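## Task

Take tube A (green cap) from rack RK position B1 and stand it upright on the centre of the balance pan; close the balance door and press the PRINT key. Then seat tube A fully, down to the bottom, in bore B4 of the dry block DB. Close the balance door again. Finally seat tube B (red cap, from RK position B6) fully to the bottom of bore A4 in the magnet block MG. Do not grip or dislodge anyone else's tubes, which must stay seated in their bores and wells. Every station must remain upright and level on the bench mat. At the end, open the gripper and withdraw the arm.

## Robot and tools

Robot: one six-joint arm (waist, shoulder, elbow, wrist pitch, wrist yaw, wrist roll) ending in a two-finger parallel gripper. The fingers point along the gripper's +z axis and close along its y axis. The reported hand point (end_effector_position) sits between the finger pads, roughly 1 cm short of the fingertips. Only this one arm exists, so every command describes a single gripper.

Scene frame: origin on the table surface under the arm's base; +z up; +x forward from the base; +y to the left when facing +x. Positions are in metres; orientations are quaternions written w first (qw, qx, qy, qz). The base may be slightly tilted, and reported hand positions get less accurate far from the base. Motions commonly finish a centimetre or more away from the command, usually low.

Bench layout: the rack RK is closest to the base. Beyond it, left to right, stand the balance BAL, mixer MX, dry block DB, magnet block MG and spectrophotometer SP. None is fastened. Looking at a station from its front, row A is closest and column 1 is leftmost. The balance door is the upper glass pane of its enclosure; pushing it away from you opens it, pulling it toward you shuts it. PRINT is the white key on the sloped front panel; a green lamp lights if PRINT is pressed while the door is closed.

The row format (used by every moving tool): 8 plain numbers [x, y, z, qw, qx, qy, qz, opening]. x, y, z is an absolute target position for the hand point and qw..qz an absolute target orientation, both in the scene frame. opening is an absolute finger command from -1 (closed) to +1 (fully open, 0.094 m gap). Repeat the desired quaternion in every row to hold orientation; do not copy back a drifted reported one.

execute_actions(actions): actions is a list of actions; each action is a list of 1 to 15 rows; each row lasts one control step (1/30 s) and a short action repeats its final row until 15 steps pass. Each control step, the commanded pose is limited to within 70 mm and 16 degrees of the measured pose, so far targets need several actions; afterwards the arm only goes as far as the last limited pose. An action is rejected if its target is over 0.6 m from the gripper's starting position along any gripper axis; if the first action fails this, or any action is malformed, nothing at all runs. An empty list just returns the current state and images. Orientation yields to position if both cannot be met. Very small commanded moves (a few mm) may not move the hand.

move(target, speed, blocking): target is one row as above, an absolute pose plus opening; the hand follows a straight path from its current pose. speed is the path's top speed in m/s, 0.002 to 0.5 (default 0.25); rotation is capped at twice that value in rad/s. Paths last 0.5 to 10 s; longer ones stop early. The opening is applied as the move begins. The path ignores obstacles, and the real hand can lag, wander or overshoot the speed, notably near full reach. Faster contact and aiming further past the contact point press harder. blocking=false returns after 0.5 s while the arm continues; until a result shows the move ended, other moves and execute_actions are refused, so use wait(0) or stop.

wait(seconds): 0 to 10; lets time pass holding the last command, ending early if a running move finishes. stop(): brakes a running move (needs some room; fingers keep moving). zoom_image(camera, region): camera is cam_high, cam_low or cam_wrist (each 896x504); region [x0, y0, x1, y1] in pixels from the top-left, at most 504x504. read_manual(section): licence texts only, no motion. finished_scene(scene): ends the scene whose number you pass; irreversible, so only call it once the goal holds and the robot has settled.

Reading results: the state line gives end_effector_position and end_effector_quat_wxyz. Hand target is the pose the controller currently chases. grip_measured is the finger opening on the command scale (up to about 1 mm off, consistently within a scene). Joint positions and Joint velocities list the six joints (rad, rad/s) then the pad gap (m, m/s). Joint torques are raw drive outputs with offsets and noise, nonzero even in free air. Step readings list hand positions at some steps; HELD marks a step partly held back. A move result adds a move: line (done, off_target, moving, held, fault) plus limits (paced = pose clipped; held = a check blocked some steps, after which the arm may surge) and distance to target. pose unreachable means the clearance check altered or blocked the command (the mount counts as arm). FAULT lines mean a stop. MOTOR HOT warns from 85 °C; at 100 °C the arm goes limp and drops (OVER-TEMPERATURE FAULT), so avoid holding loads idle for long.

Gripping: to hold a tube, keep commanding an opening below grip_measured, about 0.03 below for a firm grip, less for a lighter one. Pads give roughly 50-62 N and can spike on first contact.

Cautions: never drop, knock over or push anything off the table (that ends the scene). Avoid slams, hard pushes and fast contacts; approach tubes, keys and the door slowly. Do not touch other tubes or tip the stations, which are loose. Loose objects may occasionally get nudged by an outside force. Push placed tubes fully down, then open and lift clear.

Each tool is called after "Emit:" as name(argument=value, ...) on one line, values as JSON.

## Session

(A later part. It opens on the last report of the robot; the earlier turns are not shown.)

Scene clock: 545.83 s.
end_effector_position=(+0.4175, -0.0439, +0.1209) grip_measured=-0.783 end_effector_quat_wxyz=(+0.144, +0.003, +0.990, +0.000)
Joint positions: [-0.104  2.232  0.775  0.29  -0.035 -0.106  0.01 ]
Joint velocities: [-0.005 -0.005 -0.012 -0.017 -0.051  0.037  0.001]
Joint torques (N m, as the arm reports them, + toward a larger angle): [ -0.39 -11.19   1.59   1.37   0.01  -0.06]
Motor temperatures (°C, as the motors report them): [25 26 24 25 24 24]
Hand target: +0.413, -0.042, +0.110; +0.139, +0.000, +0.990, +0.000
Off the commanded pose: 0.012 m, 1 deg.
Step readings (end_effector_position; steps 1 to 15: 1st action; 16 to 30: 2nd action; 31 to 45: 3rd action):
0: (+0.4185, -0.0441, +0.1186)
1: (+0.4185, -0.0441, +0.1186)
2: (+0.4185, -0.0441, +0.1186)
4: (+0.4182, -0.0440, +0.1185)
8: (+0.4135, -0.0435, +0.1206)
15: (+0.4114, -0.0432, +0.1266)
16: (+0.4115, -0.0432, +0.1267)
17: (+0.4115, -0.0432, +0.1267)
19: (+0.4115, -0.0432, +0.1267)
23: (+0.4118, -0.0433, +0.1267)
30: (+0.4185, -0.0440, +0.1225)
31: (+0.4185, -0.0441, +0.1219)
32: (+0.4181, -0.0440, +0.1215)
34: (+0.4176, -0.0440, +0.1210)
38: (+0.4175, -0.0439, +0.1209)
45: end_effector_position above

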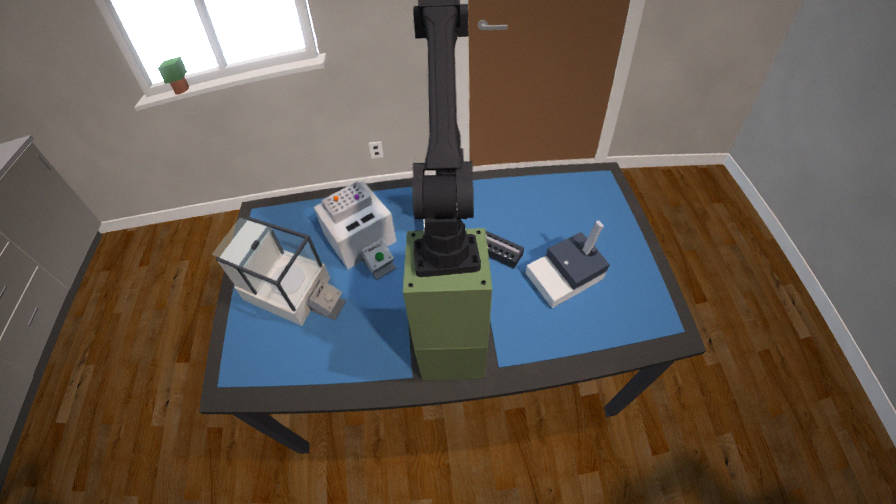

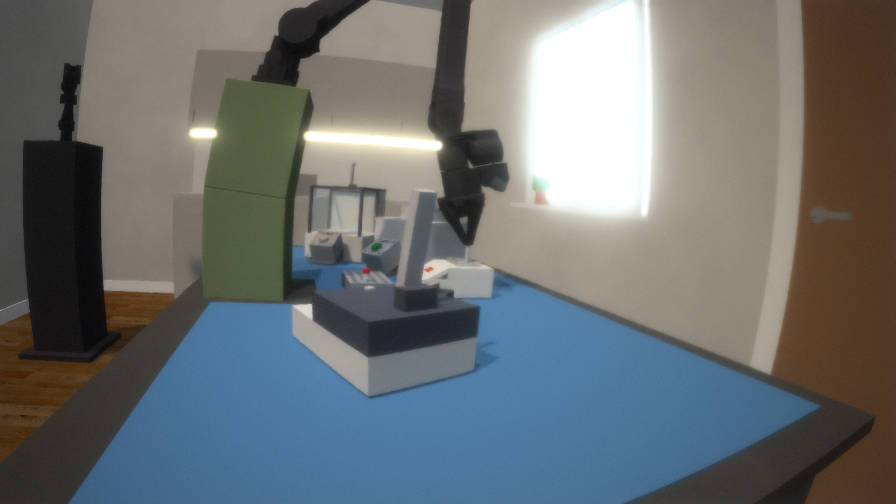

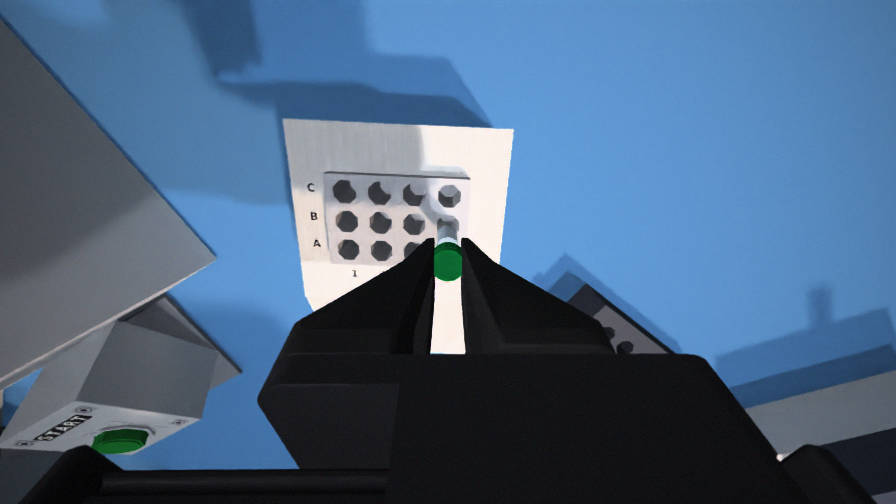

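Emit:
execute_actions(actions=[[[0.414,-0.042,0.1095,0.139,0,0.99,0,-0.86],[0.4142,-0.042,0.109,0.139,0,0.99,0,-0.86],[0.4142,-0.042,0.108,0.139,0,0.99,0,-0.86],[0.4142,-0.042,0.107,0.139,0,0.99,0,-0.86],[0.4142,-0.042,0.106,0.139,0,0.99,0,-0.86],[0.4142,-0.042,0.105,0.139,0,0.99,0,-0.86],[0.4142,-0.042,0.104,0.139,0,0.99,0,-0.86],[0.4142,-0.042,0.103,0.139,0,0.99,0,-0.86]]])

Emit:
zoom_image(camera="cam_wrist", region=[400, 190, 490, 260])

Scene clock: 552.03 s.
end_effector_position=(+0.4184, -0.0441, +0.1138) grip_measured=-0.783 end_effector_quat_wxyz=(+0.144, +0.003, +0.990, +0.000)
Joint positions: [-0.104  2.254  0.787  0.299 -0.035 -0.106  0.01 ]
Joint velocities: [-0.005 -0.005  0.002  0.002 -0.037  0.007  0.   ]
Joint torques (N m, as the arm reports them, + toward a larger angle): [ -0.46 -11.28   1.57   1.32   0.02  -0.05]
Motor temperatures (°C, as the motors report them): [25 26 24 25 24 24]
Hand target: +0.414, -0.042, +0.103; +0.139, +0.000, +0.990, +0.000
Off the commanded pose: 0.012 m, 1 deg.
Step readings (end_effector_position):
0: (+0.4175, -0.0439, +0.1209)
1: (+0.4175, -0.0439, +0.1209)
2: (+0.4175, -0.0439, +0.1209)
4: (+0.4178, -0.0440, +0.1205)
8: (+0.4192, -0.0441, +0.1174)
15: end_effector_position above

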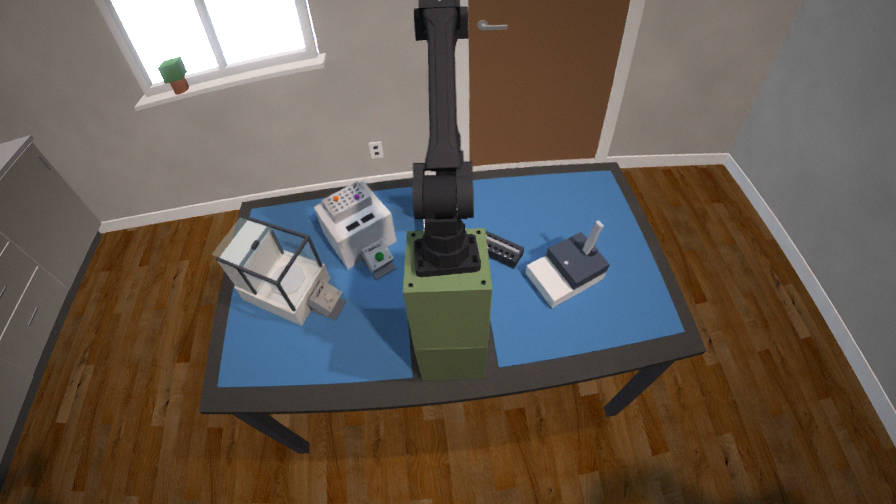

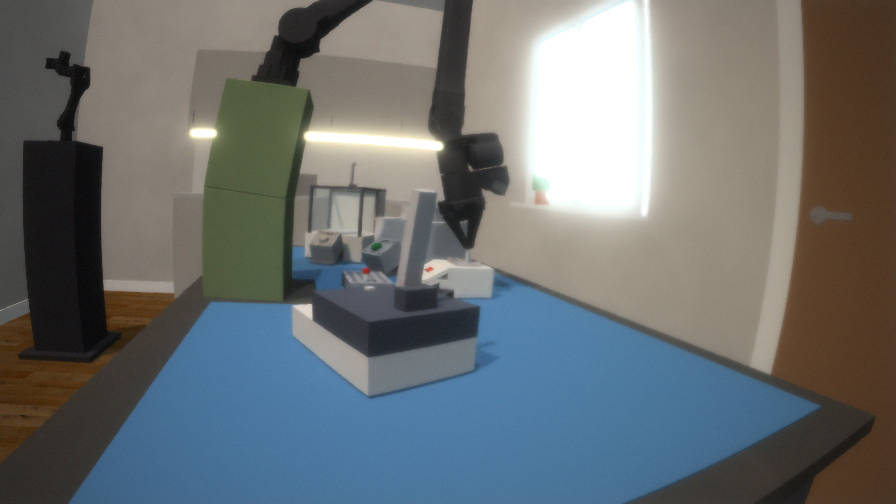

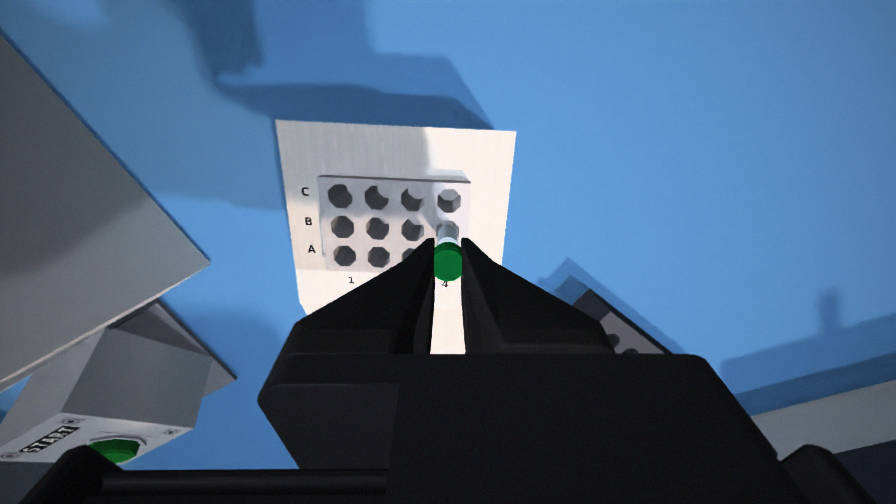

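Region (400, 190, 490, 260) of cam_wrist's 896x504 image, scaled by 5.600, with more detail than that image has.

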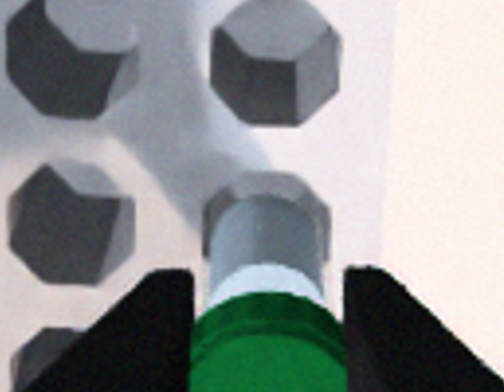

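In. Continue down.

Emit:
execute_actions(actions=[[[0.4145,-0.042,0.1015,0.139,0,0.99,0,-0.86],[0.4145,-0.042,0.100,0.139,0,0.99,0,-0.86],[0.415,-0.042,0.0985,0.139,0,0.99,0,-0.86],[0.415,-0.042,0.097,0.139,0,0.99,0,-0.86],[0.415,-0.042,0.0955,0.139,0,0.99,0,-0.86],[0.415,-0.042,0.094,0.139,0,0.99,0,-0.86],[0.415,-0.042,0.0925,0.139,0,0.99,0,-0.86],[0.415,-0.042,0.091,0.139,0,0.99,0,-0.86],[0.415,-0.042,0.0895,0.139,0,0.99,0,-0.86],[0.415,-0.042,0.088,0.139,0,0.99,0,-0.86],[0.415,-0.042,0.0865,0.139,0,0.99,0,-0.86],[0.415,-0.042,0.085,0.139,0,0.99,0,-0.86],[0.415,-0.042,0.0835,0.139,0,0.99,0,-0.86],[0.415,-0.042,0.082,0.139,0,0.99,0,-0.86],[0.415,-0.042,0.0805,0.139,0,0.99,0,-0.86]],[[0.415,-0.042,0.079,0.139,0,0.99,0,-0.86],[0.415,-0.042,0.078,0.139,0,0.99,0,-0.86],[0.415,-0.042,0.077,0.139,0,0.99,0,-0.86],[0.415,-0.042,0.076,0.139,0,0.99,0,-0.86]]])

Scene clock: 564.67 s.
end_effector_position=(+0.4202, -0.0443, +0.0898) grip_measured=-0.783 end_effector_quat_wxyz=(+0.145, +0.003, +0.989, +0.000)
Joint positions: [-0.104  2.329  0.826  0.338 -0.035 -0.106  0.01 ]
Joint velocities: [ 0.015  0.005 -0.007  0.012 -0.007  0.022 -0.001]
Joint torques (N m, as the arm reports them, + toward a larger angle): [ -0.32 -11.02   1.58   1.41   0.02  -0.06]
Motor temperatures (°C, as the motors report them): [25 26 24 25 24 24]
Hand target: +0.415, -0.042, +0.077; +0.139, +0.000, +0.990, +0.000
Off the commanded pose: 0.015 m, 1 deg.
Step readings (end_effector_position; steps 1 to 15: 1st action; 16 to 30: 2nd action):
0: (+0.4184, -0.0441, +0.1139)
1: (+0.4184, -0.0441, +0.1139)
2: (+0.4186, -0.0441, +0.1137)
4: (+0.4194, -0.0442, +0.1124)
8: (+0.4194, -0.0442, +0.1064)
15: (+0.4195, -0.0443, +0.0946)
16: (+0.4199, -0.0443, +0.0933)
17: (+0.4197, -0.0443, +0.0919)
19: (+0.4198, -0.0443, +0.0897)
23: (+0.4202, -0.0443, +0.0898)
30: end_effector_position above

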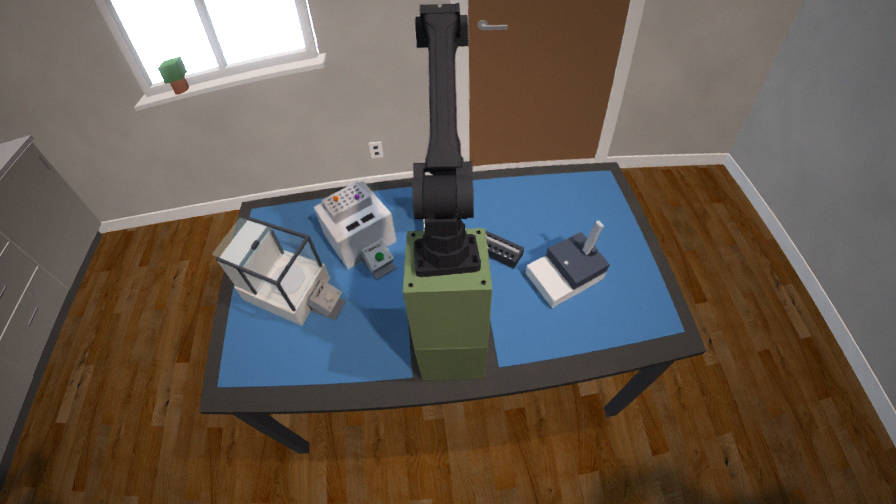

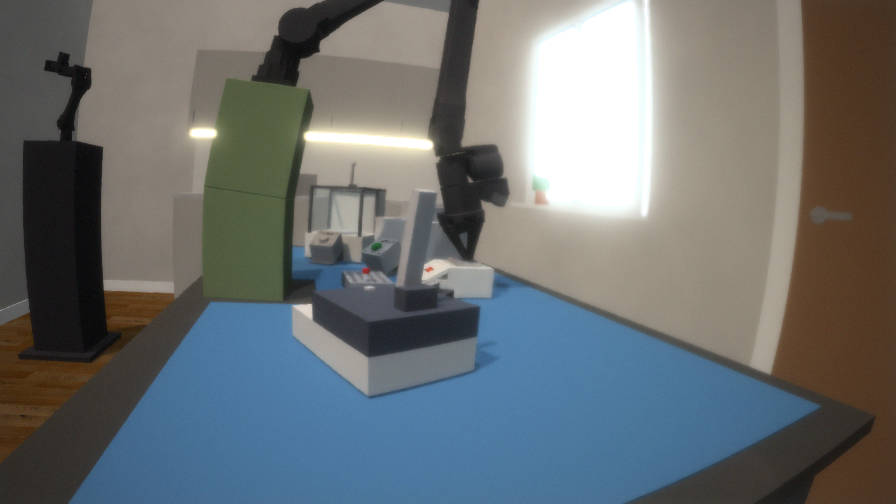

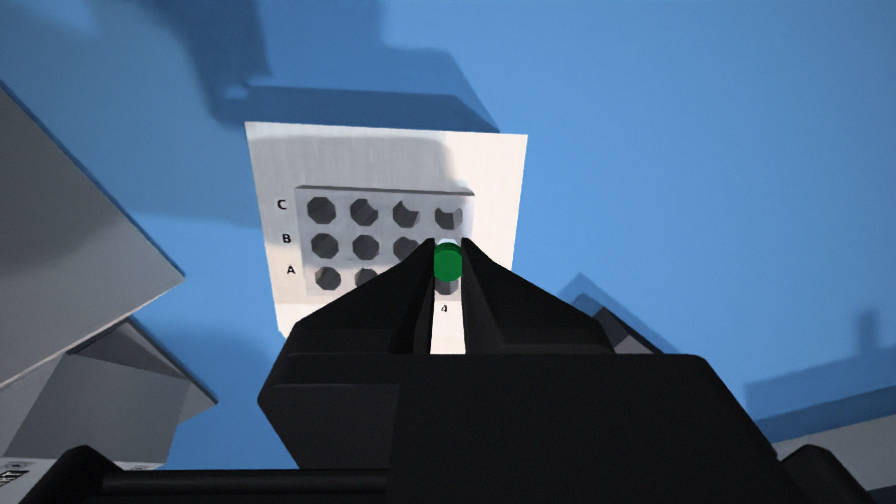

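Emit:
execute_actions(actions=[[[0.415,-0.042,0.075,0.139,0,0.99,0,-0.86],[0.415,-0.042,0.074,0.139,0,0.99,0,-0.86],[0.415,-0.042,0.073,0.139,0,0.99,0,-0.86],[0.415,-0.042,0.072,0.139,0,0.99,0,-0.86],[0.414,-0.042,0.071,0.139,0,0.99,0,-0.86],[0.414,-0.042,0.070,0.139,0,0.99,0,-0.86],[0.414,-0.042,0.069,0.139,0,0.99,0,-0.86],[0.414,-0.042,0.068,0.139,0,0.99,0,-0.86],[0.414,-0.042,0.067,0.139,0,0.99,0,-0.86],[0.414,-0.042,0.066,0.139,0,0.99,0,-0.86]]])

Scene clock: 570.50 s.
end_effector_position=(+0.4207, -0.0444, +0.0894) grip_measured=-0.783 end_effector_quat_wxyz=(+0.147, +0.003, +0.989, -0.000)
Joint positions: [-0.104  2.331  0.826  0.344 -0.035 -0.106  0.01 ]
Joint velocities: [-0.005  0.015  0.007 -0.007  0.022 -0.051 -0.   ]
Joint torques (N m, as the arm reports them, + toward a larger angle): [-0.41 -9.07  2.5   1.88  0.02 -0.06]
Motor temperatures (°C, as the motors report them): [25 26 23 25 24 24]
Hand target: +0.413, -0.042, +0.067; +0.139, +0.000, +0.990, +0.000
Off the commanded pose: 0.024 m, 1 deg.
Step readings (end_effector_position):
0: (+0.4202, -0.0443, +0.0898)
1: (+0.4202, -0.0443, +0.0898)
2: (+0.4202, -0.0443, +0.0898)
4: (+0.4201, -0.0443, +0.0897)
8: (+0.4206, -0.0444, +0.0896)
15: end_effector_position above

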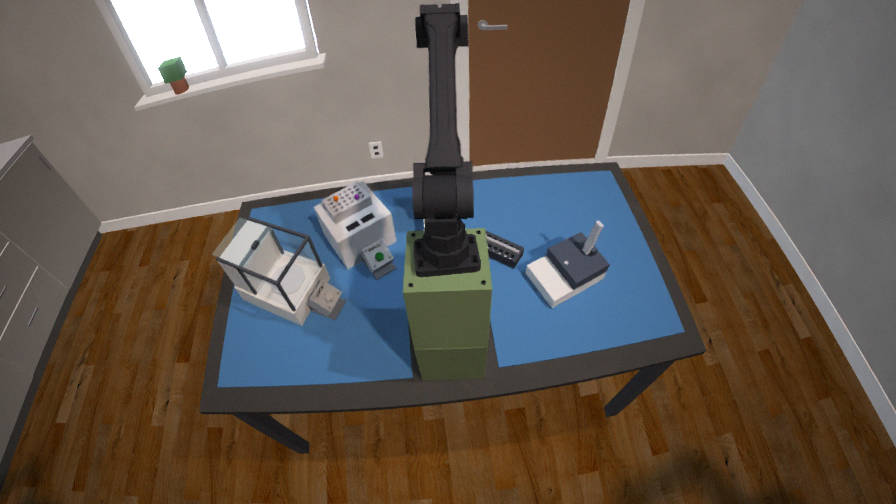

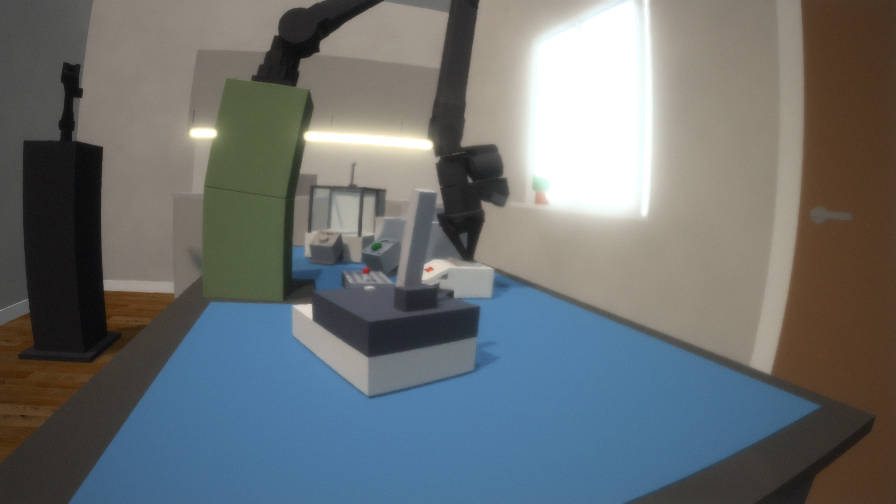

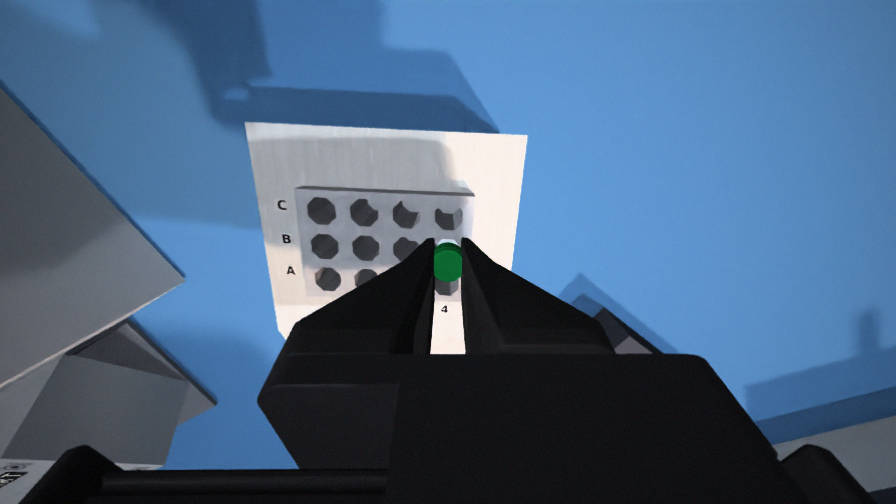

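Emit:
execute_actions(actions=[[[0.414,-0.042,0.070,0.139,0,0.99,0,-0.86],[0.415,-0.042,0.073,0.139,0,0.99,0,-0.86],[0.415,-0.042,0.073,0.139,0,0.99,0,-0.78],[0.415,-0.042,0.073,0.139,0,0.99,0,-0.72],[0.415,-0.042,0.073,0.139,0,0.99,0,-0.65],[0.415,-0.042,0.073,0.139,0,0.99,0,-0.55]]])

Scene clock: 577.90 s.
end_effector_position=(+0.4223, -0.0451, +0.0874) grip_measured=-0.552 end_effector_quat_wxyz=(+0.147, +0.003, +0.989, -0.002)
Joint positions: [-0.104  2.337  0.833  0.344 -0.033 -0.106  0.021]
Joint velocities: [-0.024 -0.005 -0.007 -0.007  0.081 -0.022 -0.001]
Joint torques (N m, as the arm reports them, + toward a larger angle): [ -0.52 -11.07   1.38   1.28  -0.07  -0.05]
Motor temperatures (°C, as the motors report them): [25 26 24 25 24 24]
Hand target: +0.415, -0.042, +0.074; +0.139, +0.000, +0.990, +0.000
Off the commanded pose: 0.016 m, 1 deg.
Step readings (end_effector_position):
0: (+0.4207, -0.0444, +0.0894)
1: (+0.4207, -0.0444, +0.0894)
2: (+0.4207, -0.0444, +0.0894)
4: (+0.4207, -0.0444, +0.0894)
8: (+0.4223, -0.0450, +0.0874)
15: end_effector_position above

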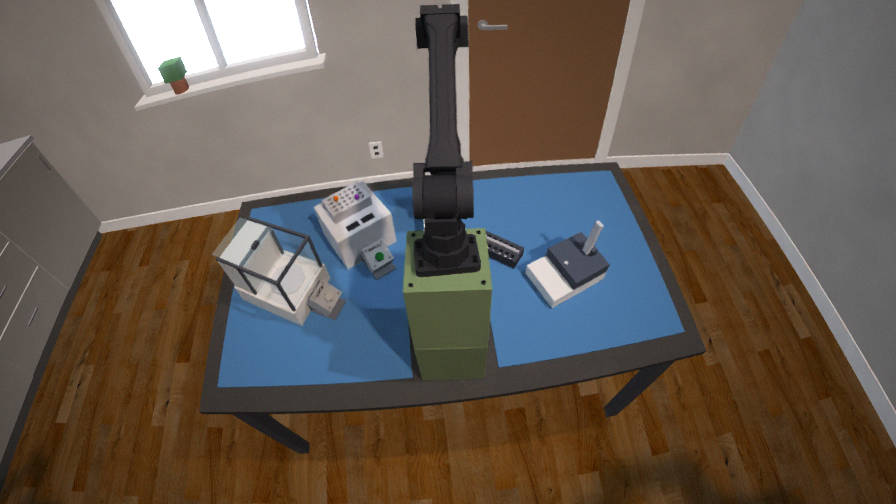

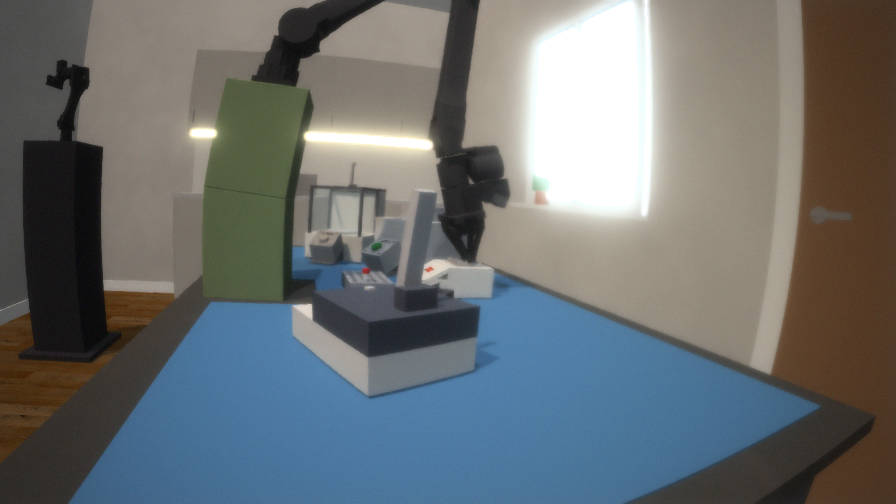

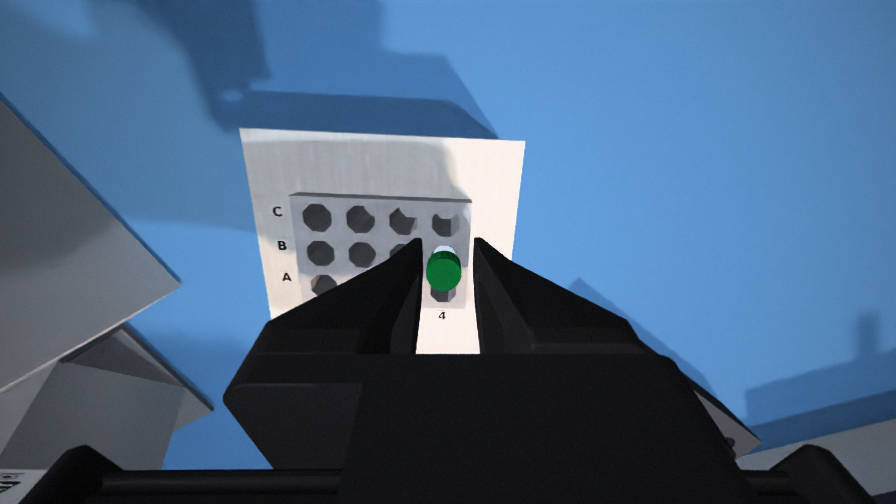

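Tube was bottomed. Now the door.

Emit:
move(target=[0.42,-0.043,0.28,0.139,0,0.99,0,-0.55], speed=0.2)

Emit:
move(target=[0.264,0.553,0.262,0,-0.522,0.853,0,-1], speed=0.3)

Scene clock: 583.17 s.
end_effector_position=(+0.4255, -0.0448, +0.2841) grip_measured=-0.552 end_effector_quat_wxyz=(+0.149, +0.003, +0.989, -0.002)
Joint positions: [-0.104  1.705  0.681 -0.132 -0.033 -0.106  0.021]
Joint velocities: [-0.015 -0.005  0.022 -0.017 -0.037 -0.066 -0.   ]
Joint torques (N m, as the arm reports them, + toward a larger angle): [ -0.51 -11.5    4.41   0.34  -0.1   -0.08]
Motor temperatures (°C, as the motors report them): [25 26 23 25 24 24]
Hand target: +0.419, -0.043, +0.281; +0.139, +0.000, +0.990, +0.000
Off the commanded pose: 0.007 m, 1 deg.
move: done

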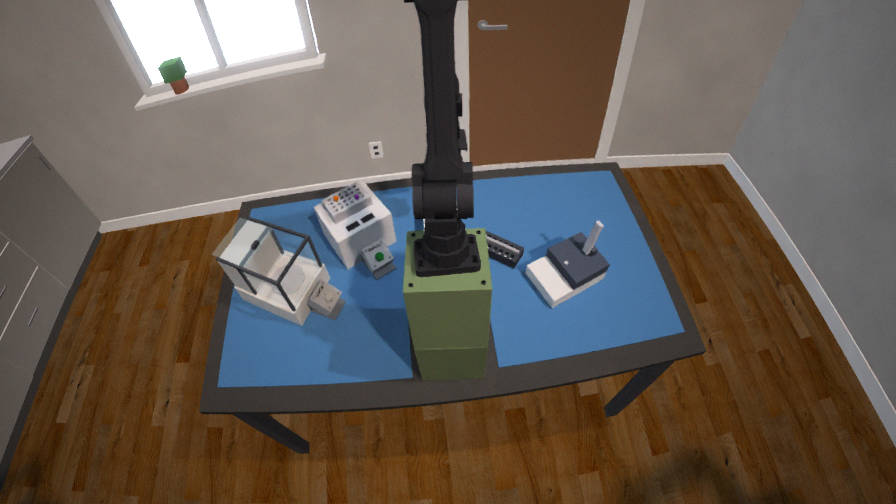

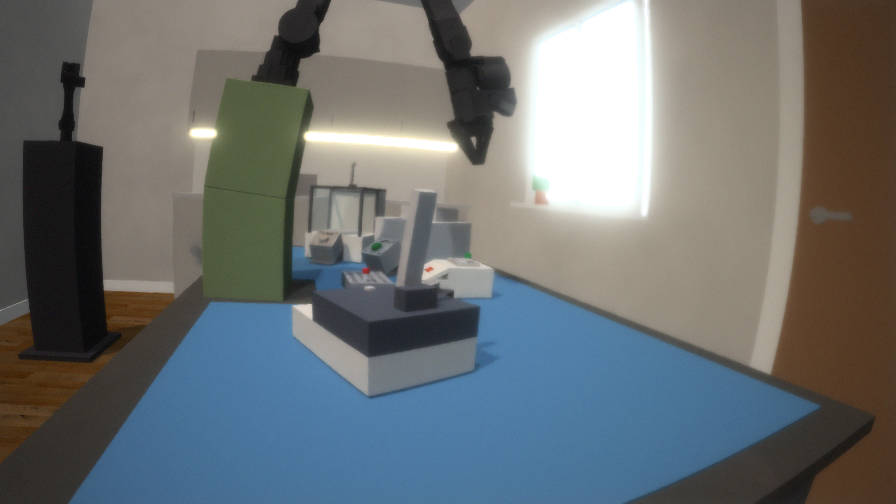

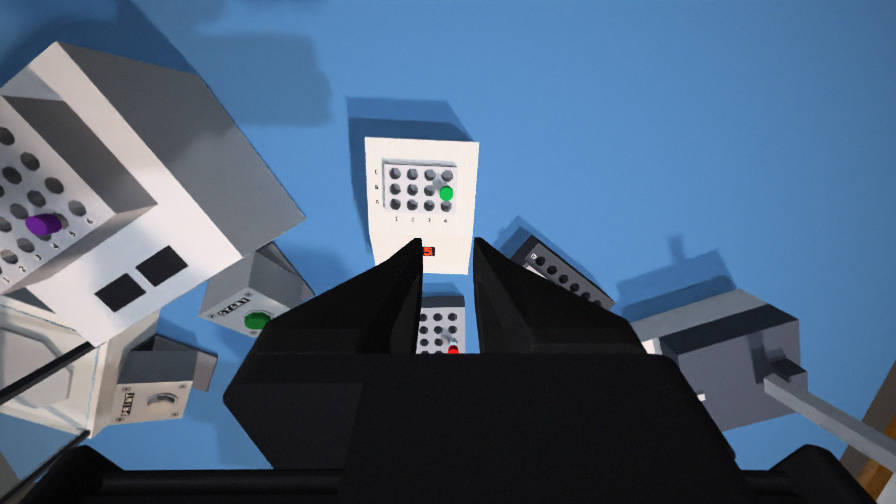

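Scene clock: 585.77 s.
end_effector_position=(+0.2576, +0.5539, +0.2762) grip_measured=-0.986 end_effector_quat_wxyz=(+0.006, -0.517, +0.856, +0.012)
Joint positions: [ 1.158  2.207  1.532 -0.835  0.097  0.053  0.001]
Joint velocities: [-0.005 -0.005 -0.007  0.002 -0.007 -0.066  0.001]
Joint torques (N m, as the arm reports them, + toward a larger angle): [  0.97 -16.73  10.84  -0.24  -0.11  -0.16]
Motor temperatures (°C, as the motors report them): [25 26 24 25 24 24]
Hand target: +0.263, +0.557, +0.263; -0.001, -0.521, +0.854, +0.008
Off the commanded pose: 0.016 m, 2 deg.
move: off_target

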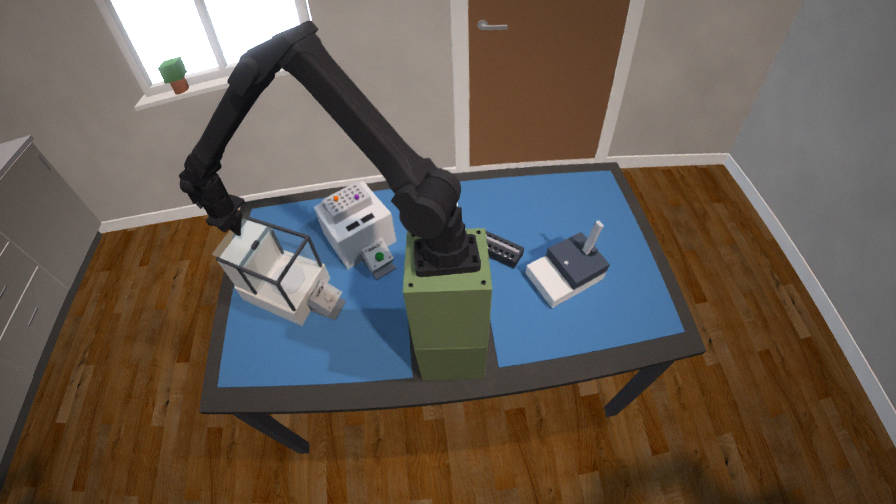

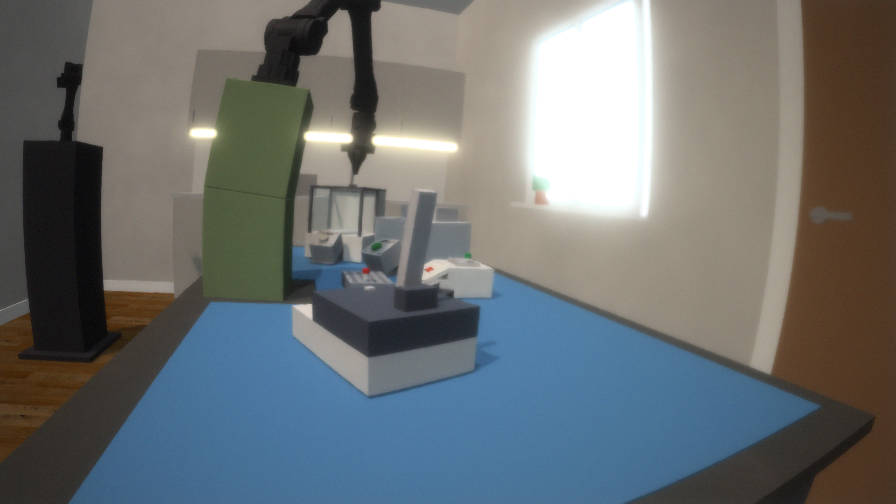

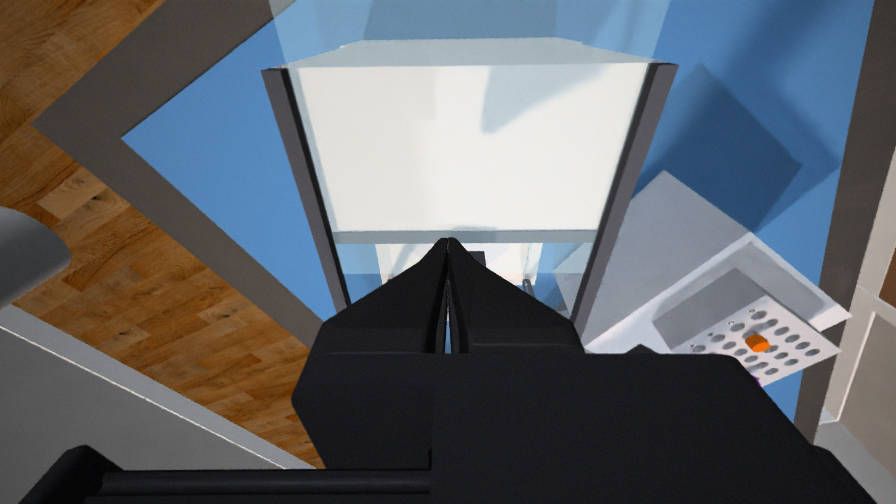

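Emit:
move(target=[0.268,0.541,0.217,0,-0.522,0.853,0,-1], speed=0.05)

Scene clock: 591.93 s.
end_effector_position=(+0.2667, +0.5497, +0.2400) grip_measured=-0.986 end_effector_quat_wxyz=(+0.010, -0.519, +0.855, +0.009)
Joint positions: [ 1.137  2.267  1.532 -0.769  0.105  0.028  0.001]
Joint velocities: [-0.005  0.005  0.002 -0.002  0.154  0.051  0.   ]
Joint torques (N m, as the arm reports them, + toward a larger angle): [  0.91 -17.08   7.5    0.69   0.11  -0.19]
Motor temperatures (°C, as the motors report them): [25 27 25 25 24 24]
Hand target: +0.268, +0.541, +0.217; -0.000, -0.522, +0.853, +0.000
Off the commanded pose: 0.025 m, 2 deg.
move: off_target

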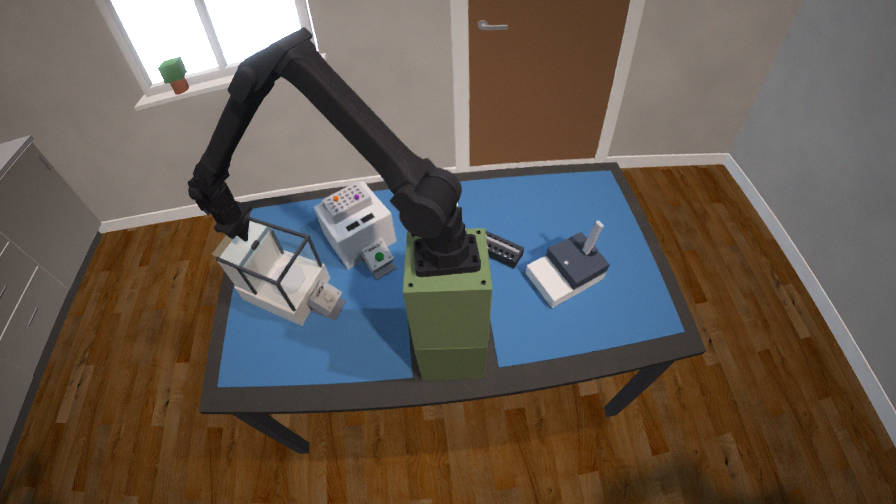

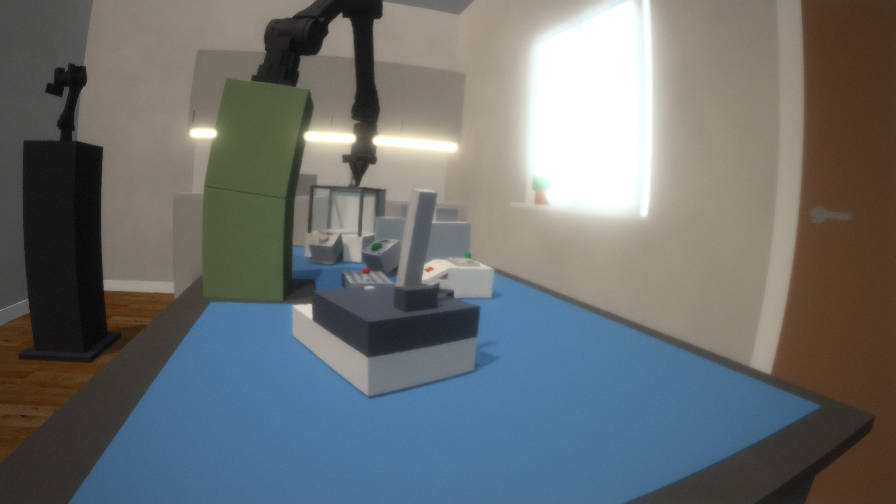

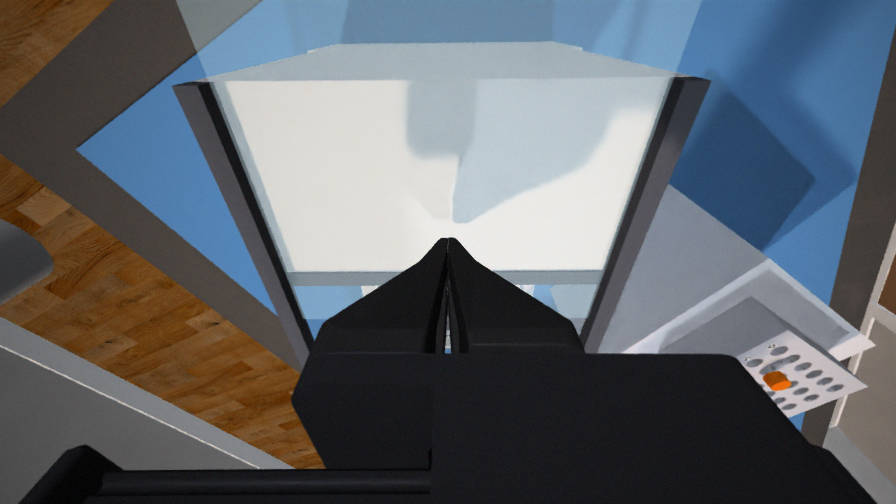

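Emit:
execute_actions(actions=[[[0.267,0.540,0.217,0,-0.522,0.853,0,-1],[0.2665,0.539,0.217,0,-0.522,0.853,0,-1],[0.266,0.538,0.217,0,-0.522,0.853,0,-1],[0.265,0.537,0.217,0,-0.522,0.853,0,-1],[0.2645,0.536,0.217,0,-0.522,0.853,0,-1],[0.264,0.535,0.217,0,-0.522,0.853,0,-1],[0.263,0.534,0.217,0,-0.522,0.853,0,-1],[0.2625,0.533,0.217,0,-0.522,0.853,0,-1],[0.262,0.532,0.217,0,-0.522,0.853,0,-1],[0.261,0.531,0.217,0,-0.522,0.853,0,-1],[0.260,0.530,0.217,0,-0.522,0.853,0,-1]]])

Scene clock: 603.63 s.
end_effector_position=(+0.2602, +0.5385, +0.2296) grip_measured=-0.987 end_effector_quat_wxyz=(+0.006, -0.520, +0.854, +0.006)
Joint positions: [ 1.137  2.267  1.493 -0.739  0.105  0.028  0.001]
Joint velocities: [-0.005 -0.015 -0.012  0.037 -0.022  0.007 -0.001]
Joint torques (N m, as the arm reports them, + toward a larger angle): [  1.04 -17.81   6.21   0.68   0.09  -0.14]
Motor temperatures (°C, as the motors report them): [25 27 25 25 24 24]
Hand target: +0.260, +0.530, +0.217; -0.000, -0.522, +0.853, +0.000
Off the commanded pose: 0.015 m, 1 deg.
Step readings (end_effector_position):
0: (+0.2667, +0.5497, +0.2400)
1: (+0.2668, +0.5498, +0.2400)
2: (+0.2669, +0.5501, +0.2400)
4: (+0.2671, +0.5506, +0.2398)
8: (+0.2648, +0.5468, +0.2360)
15: end_effector_position above

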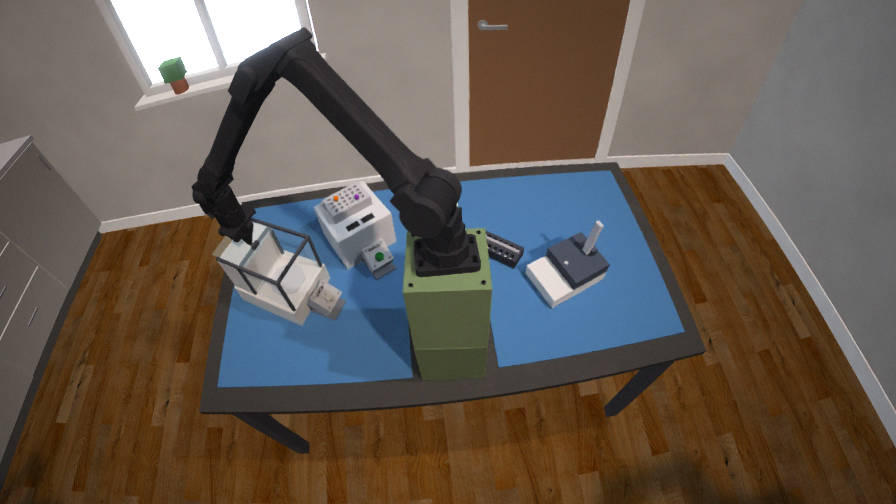

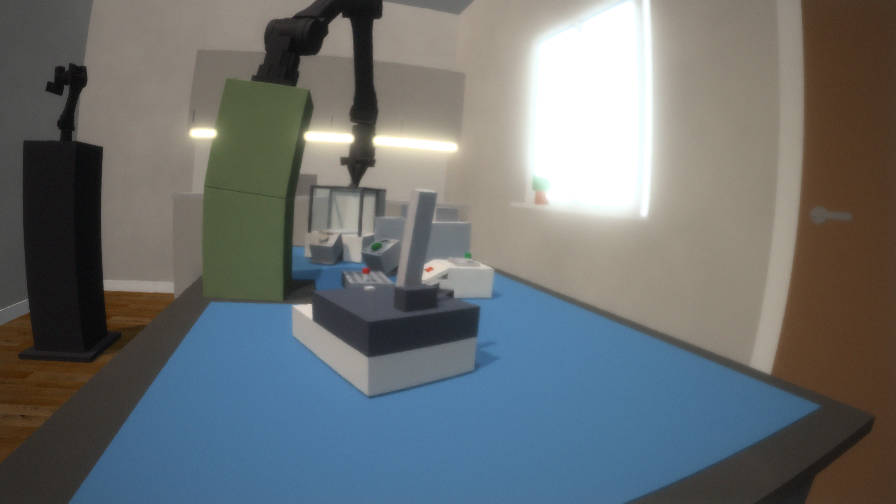

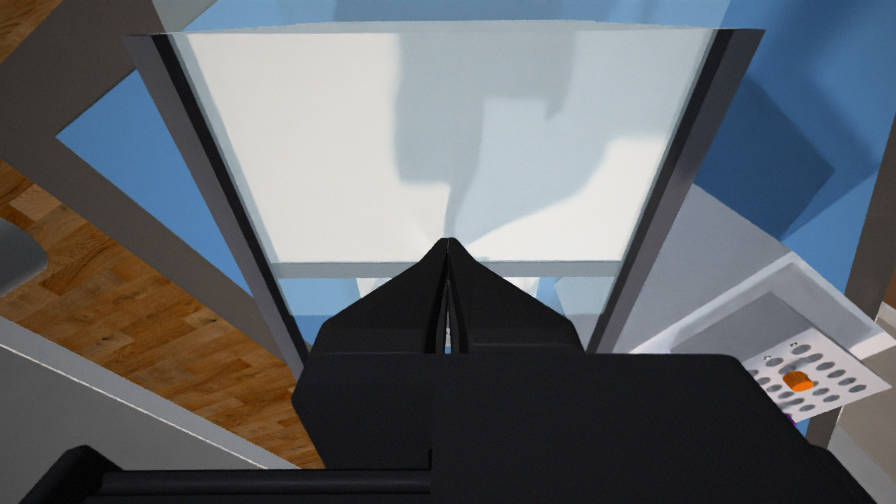

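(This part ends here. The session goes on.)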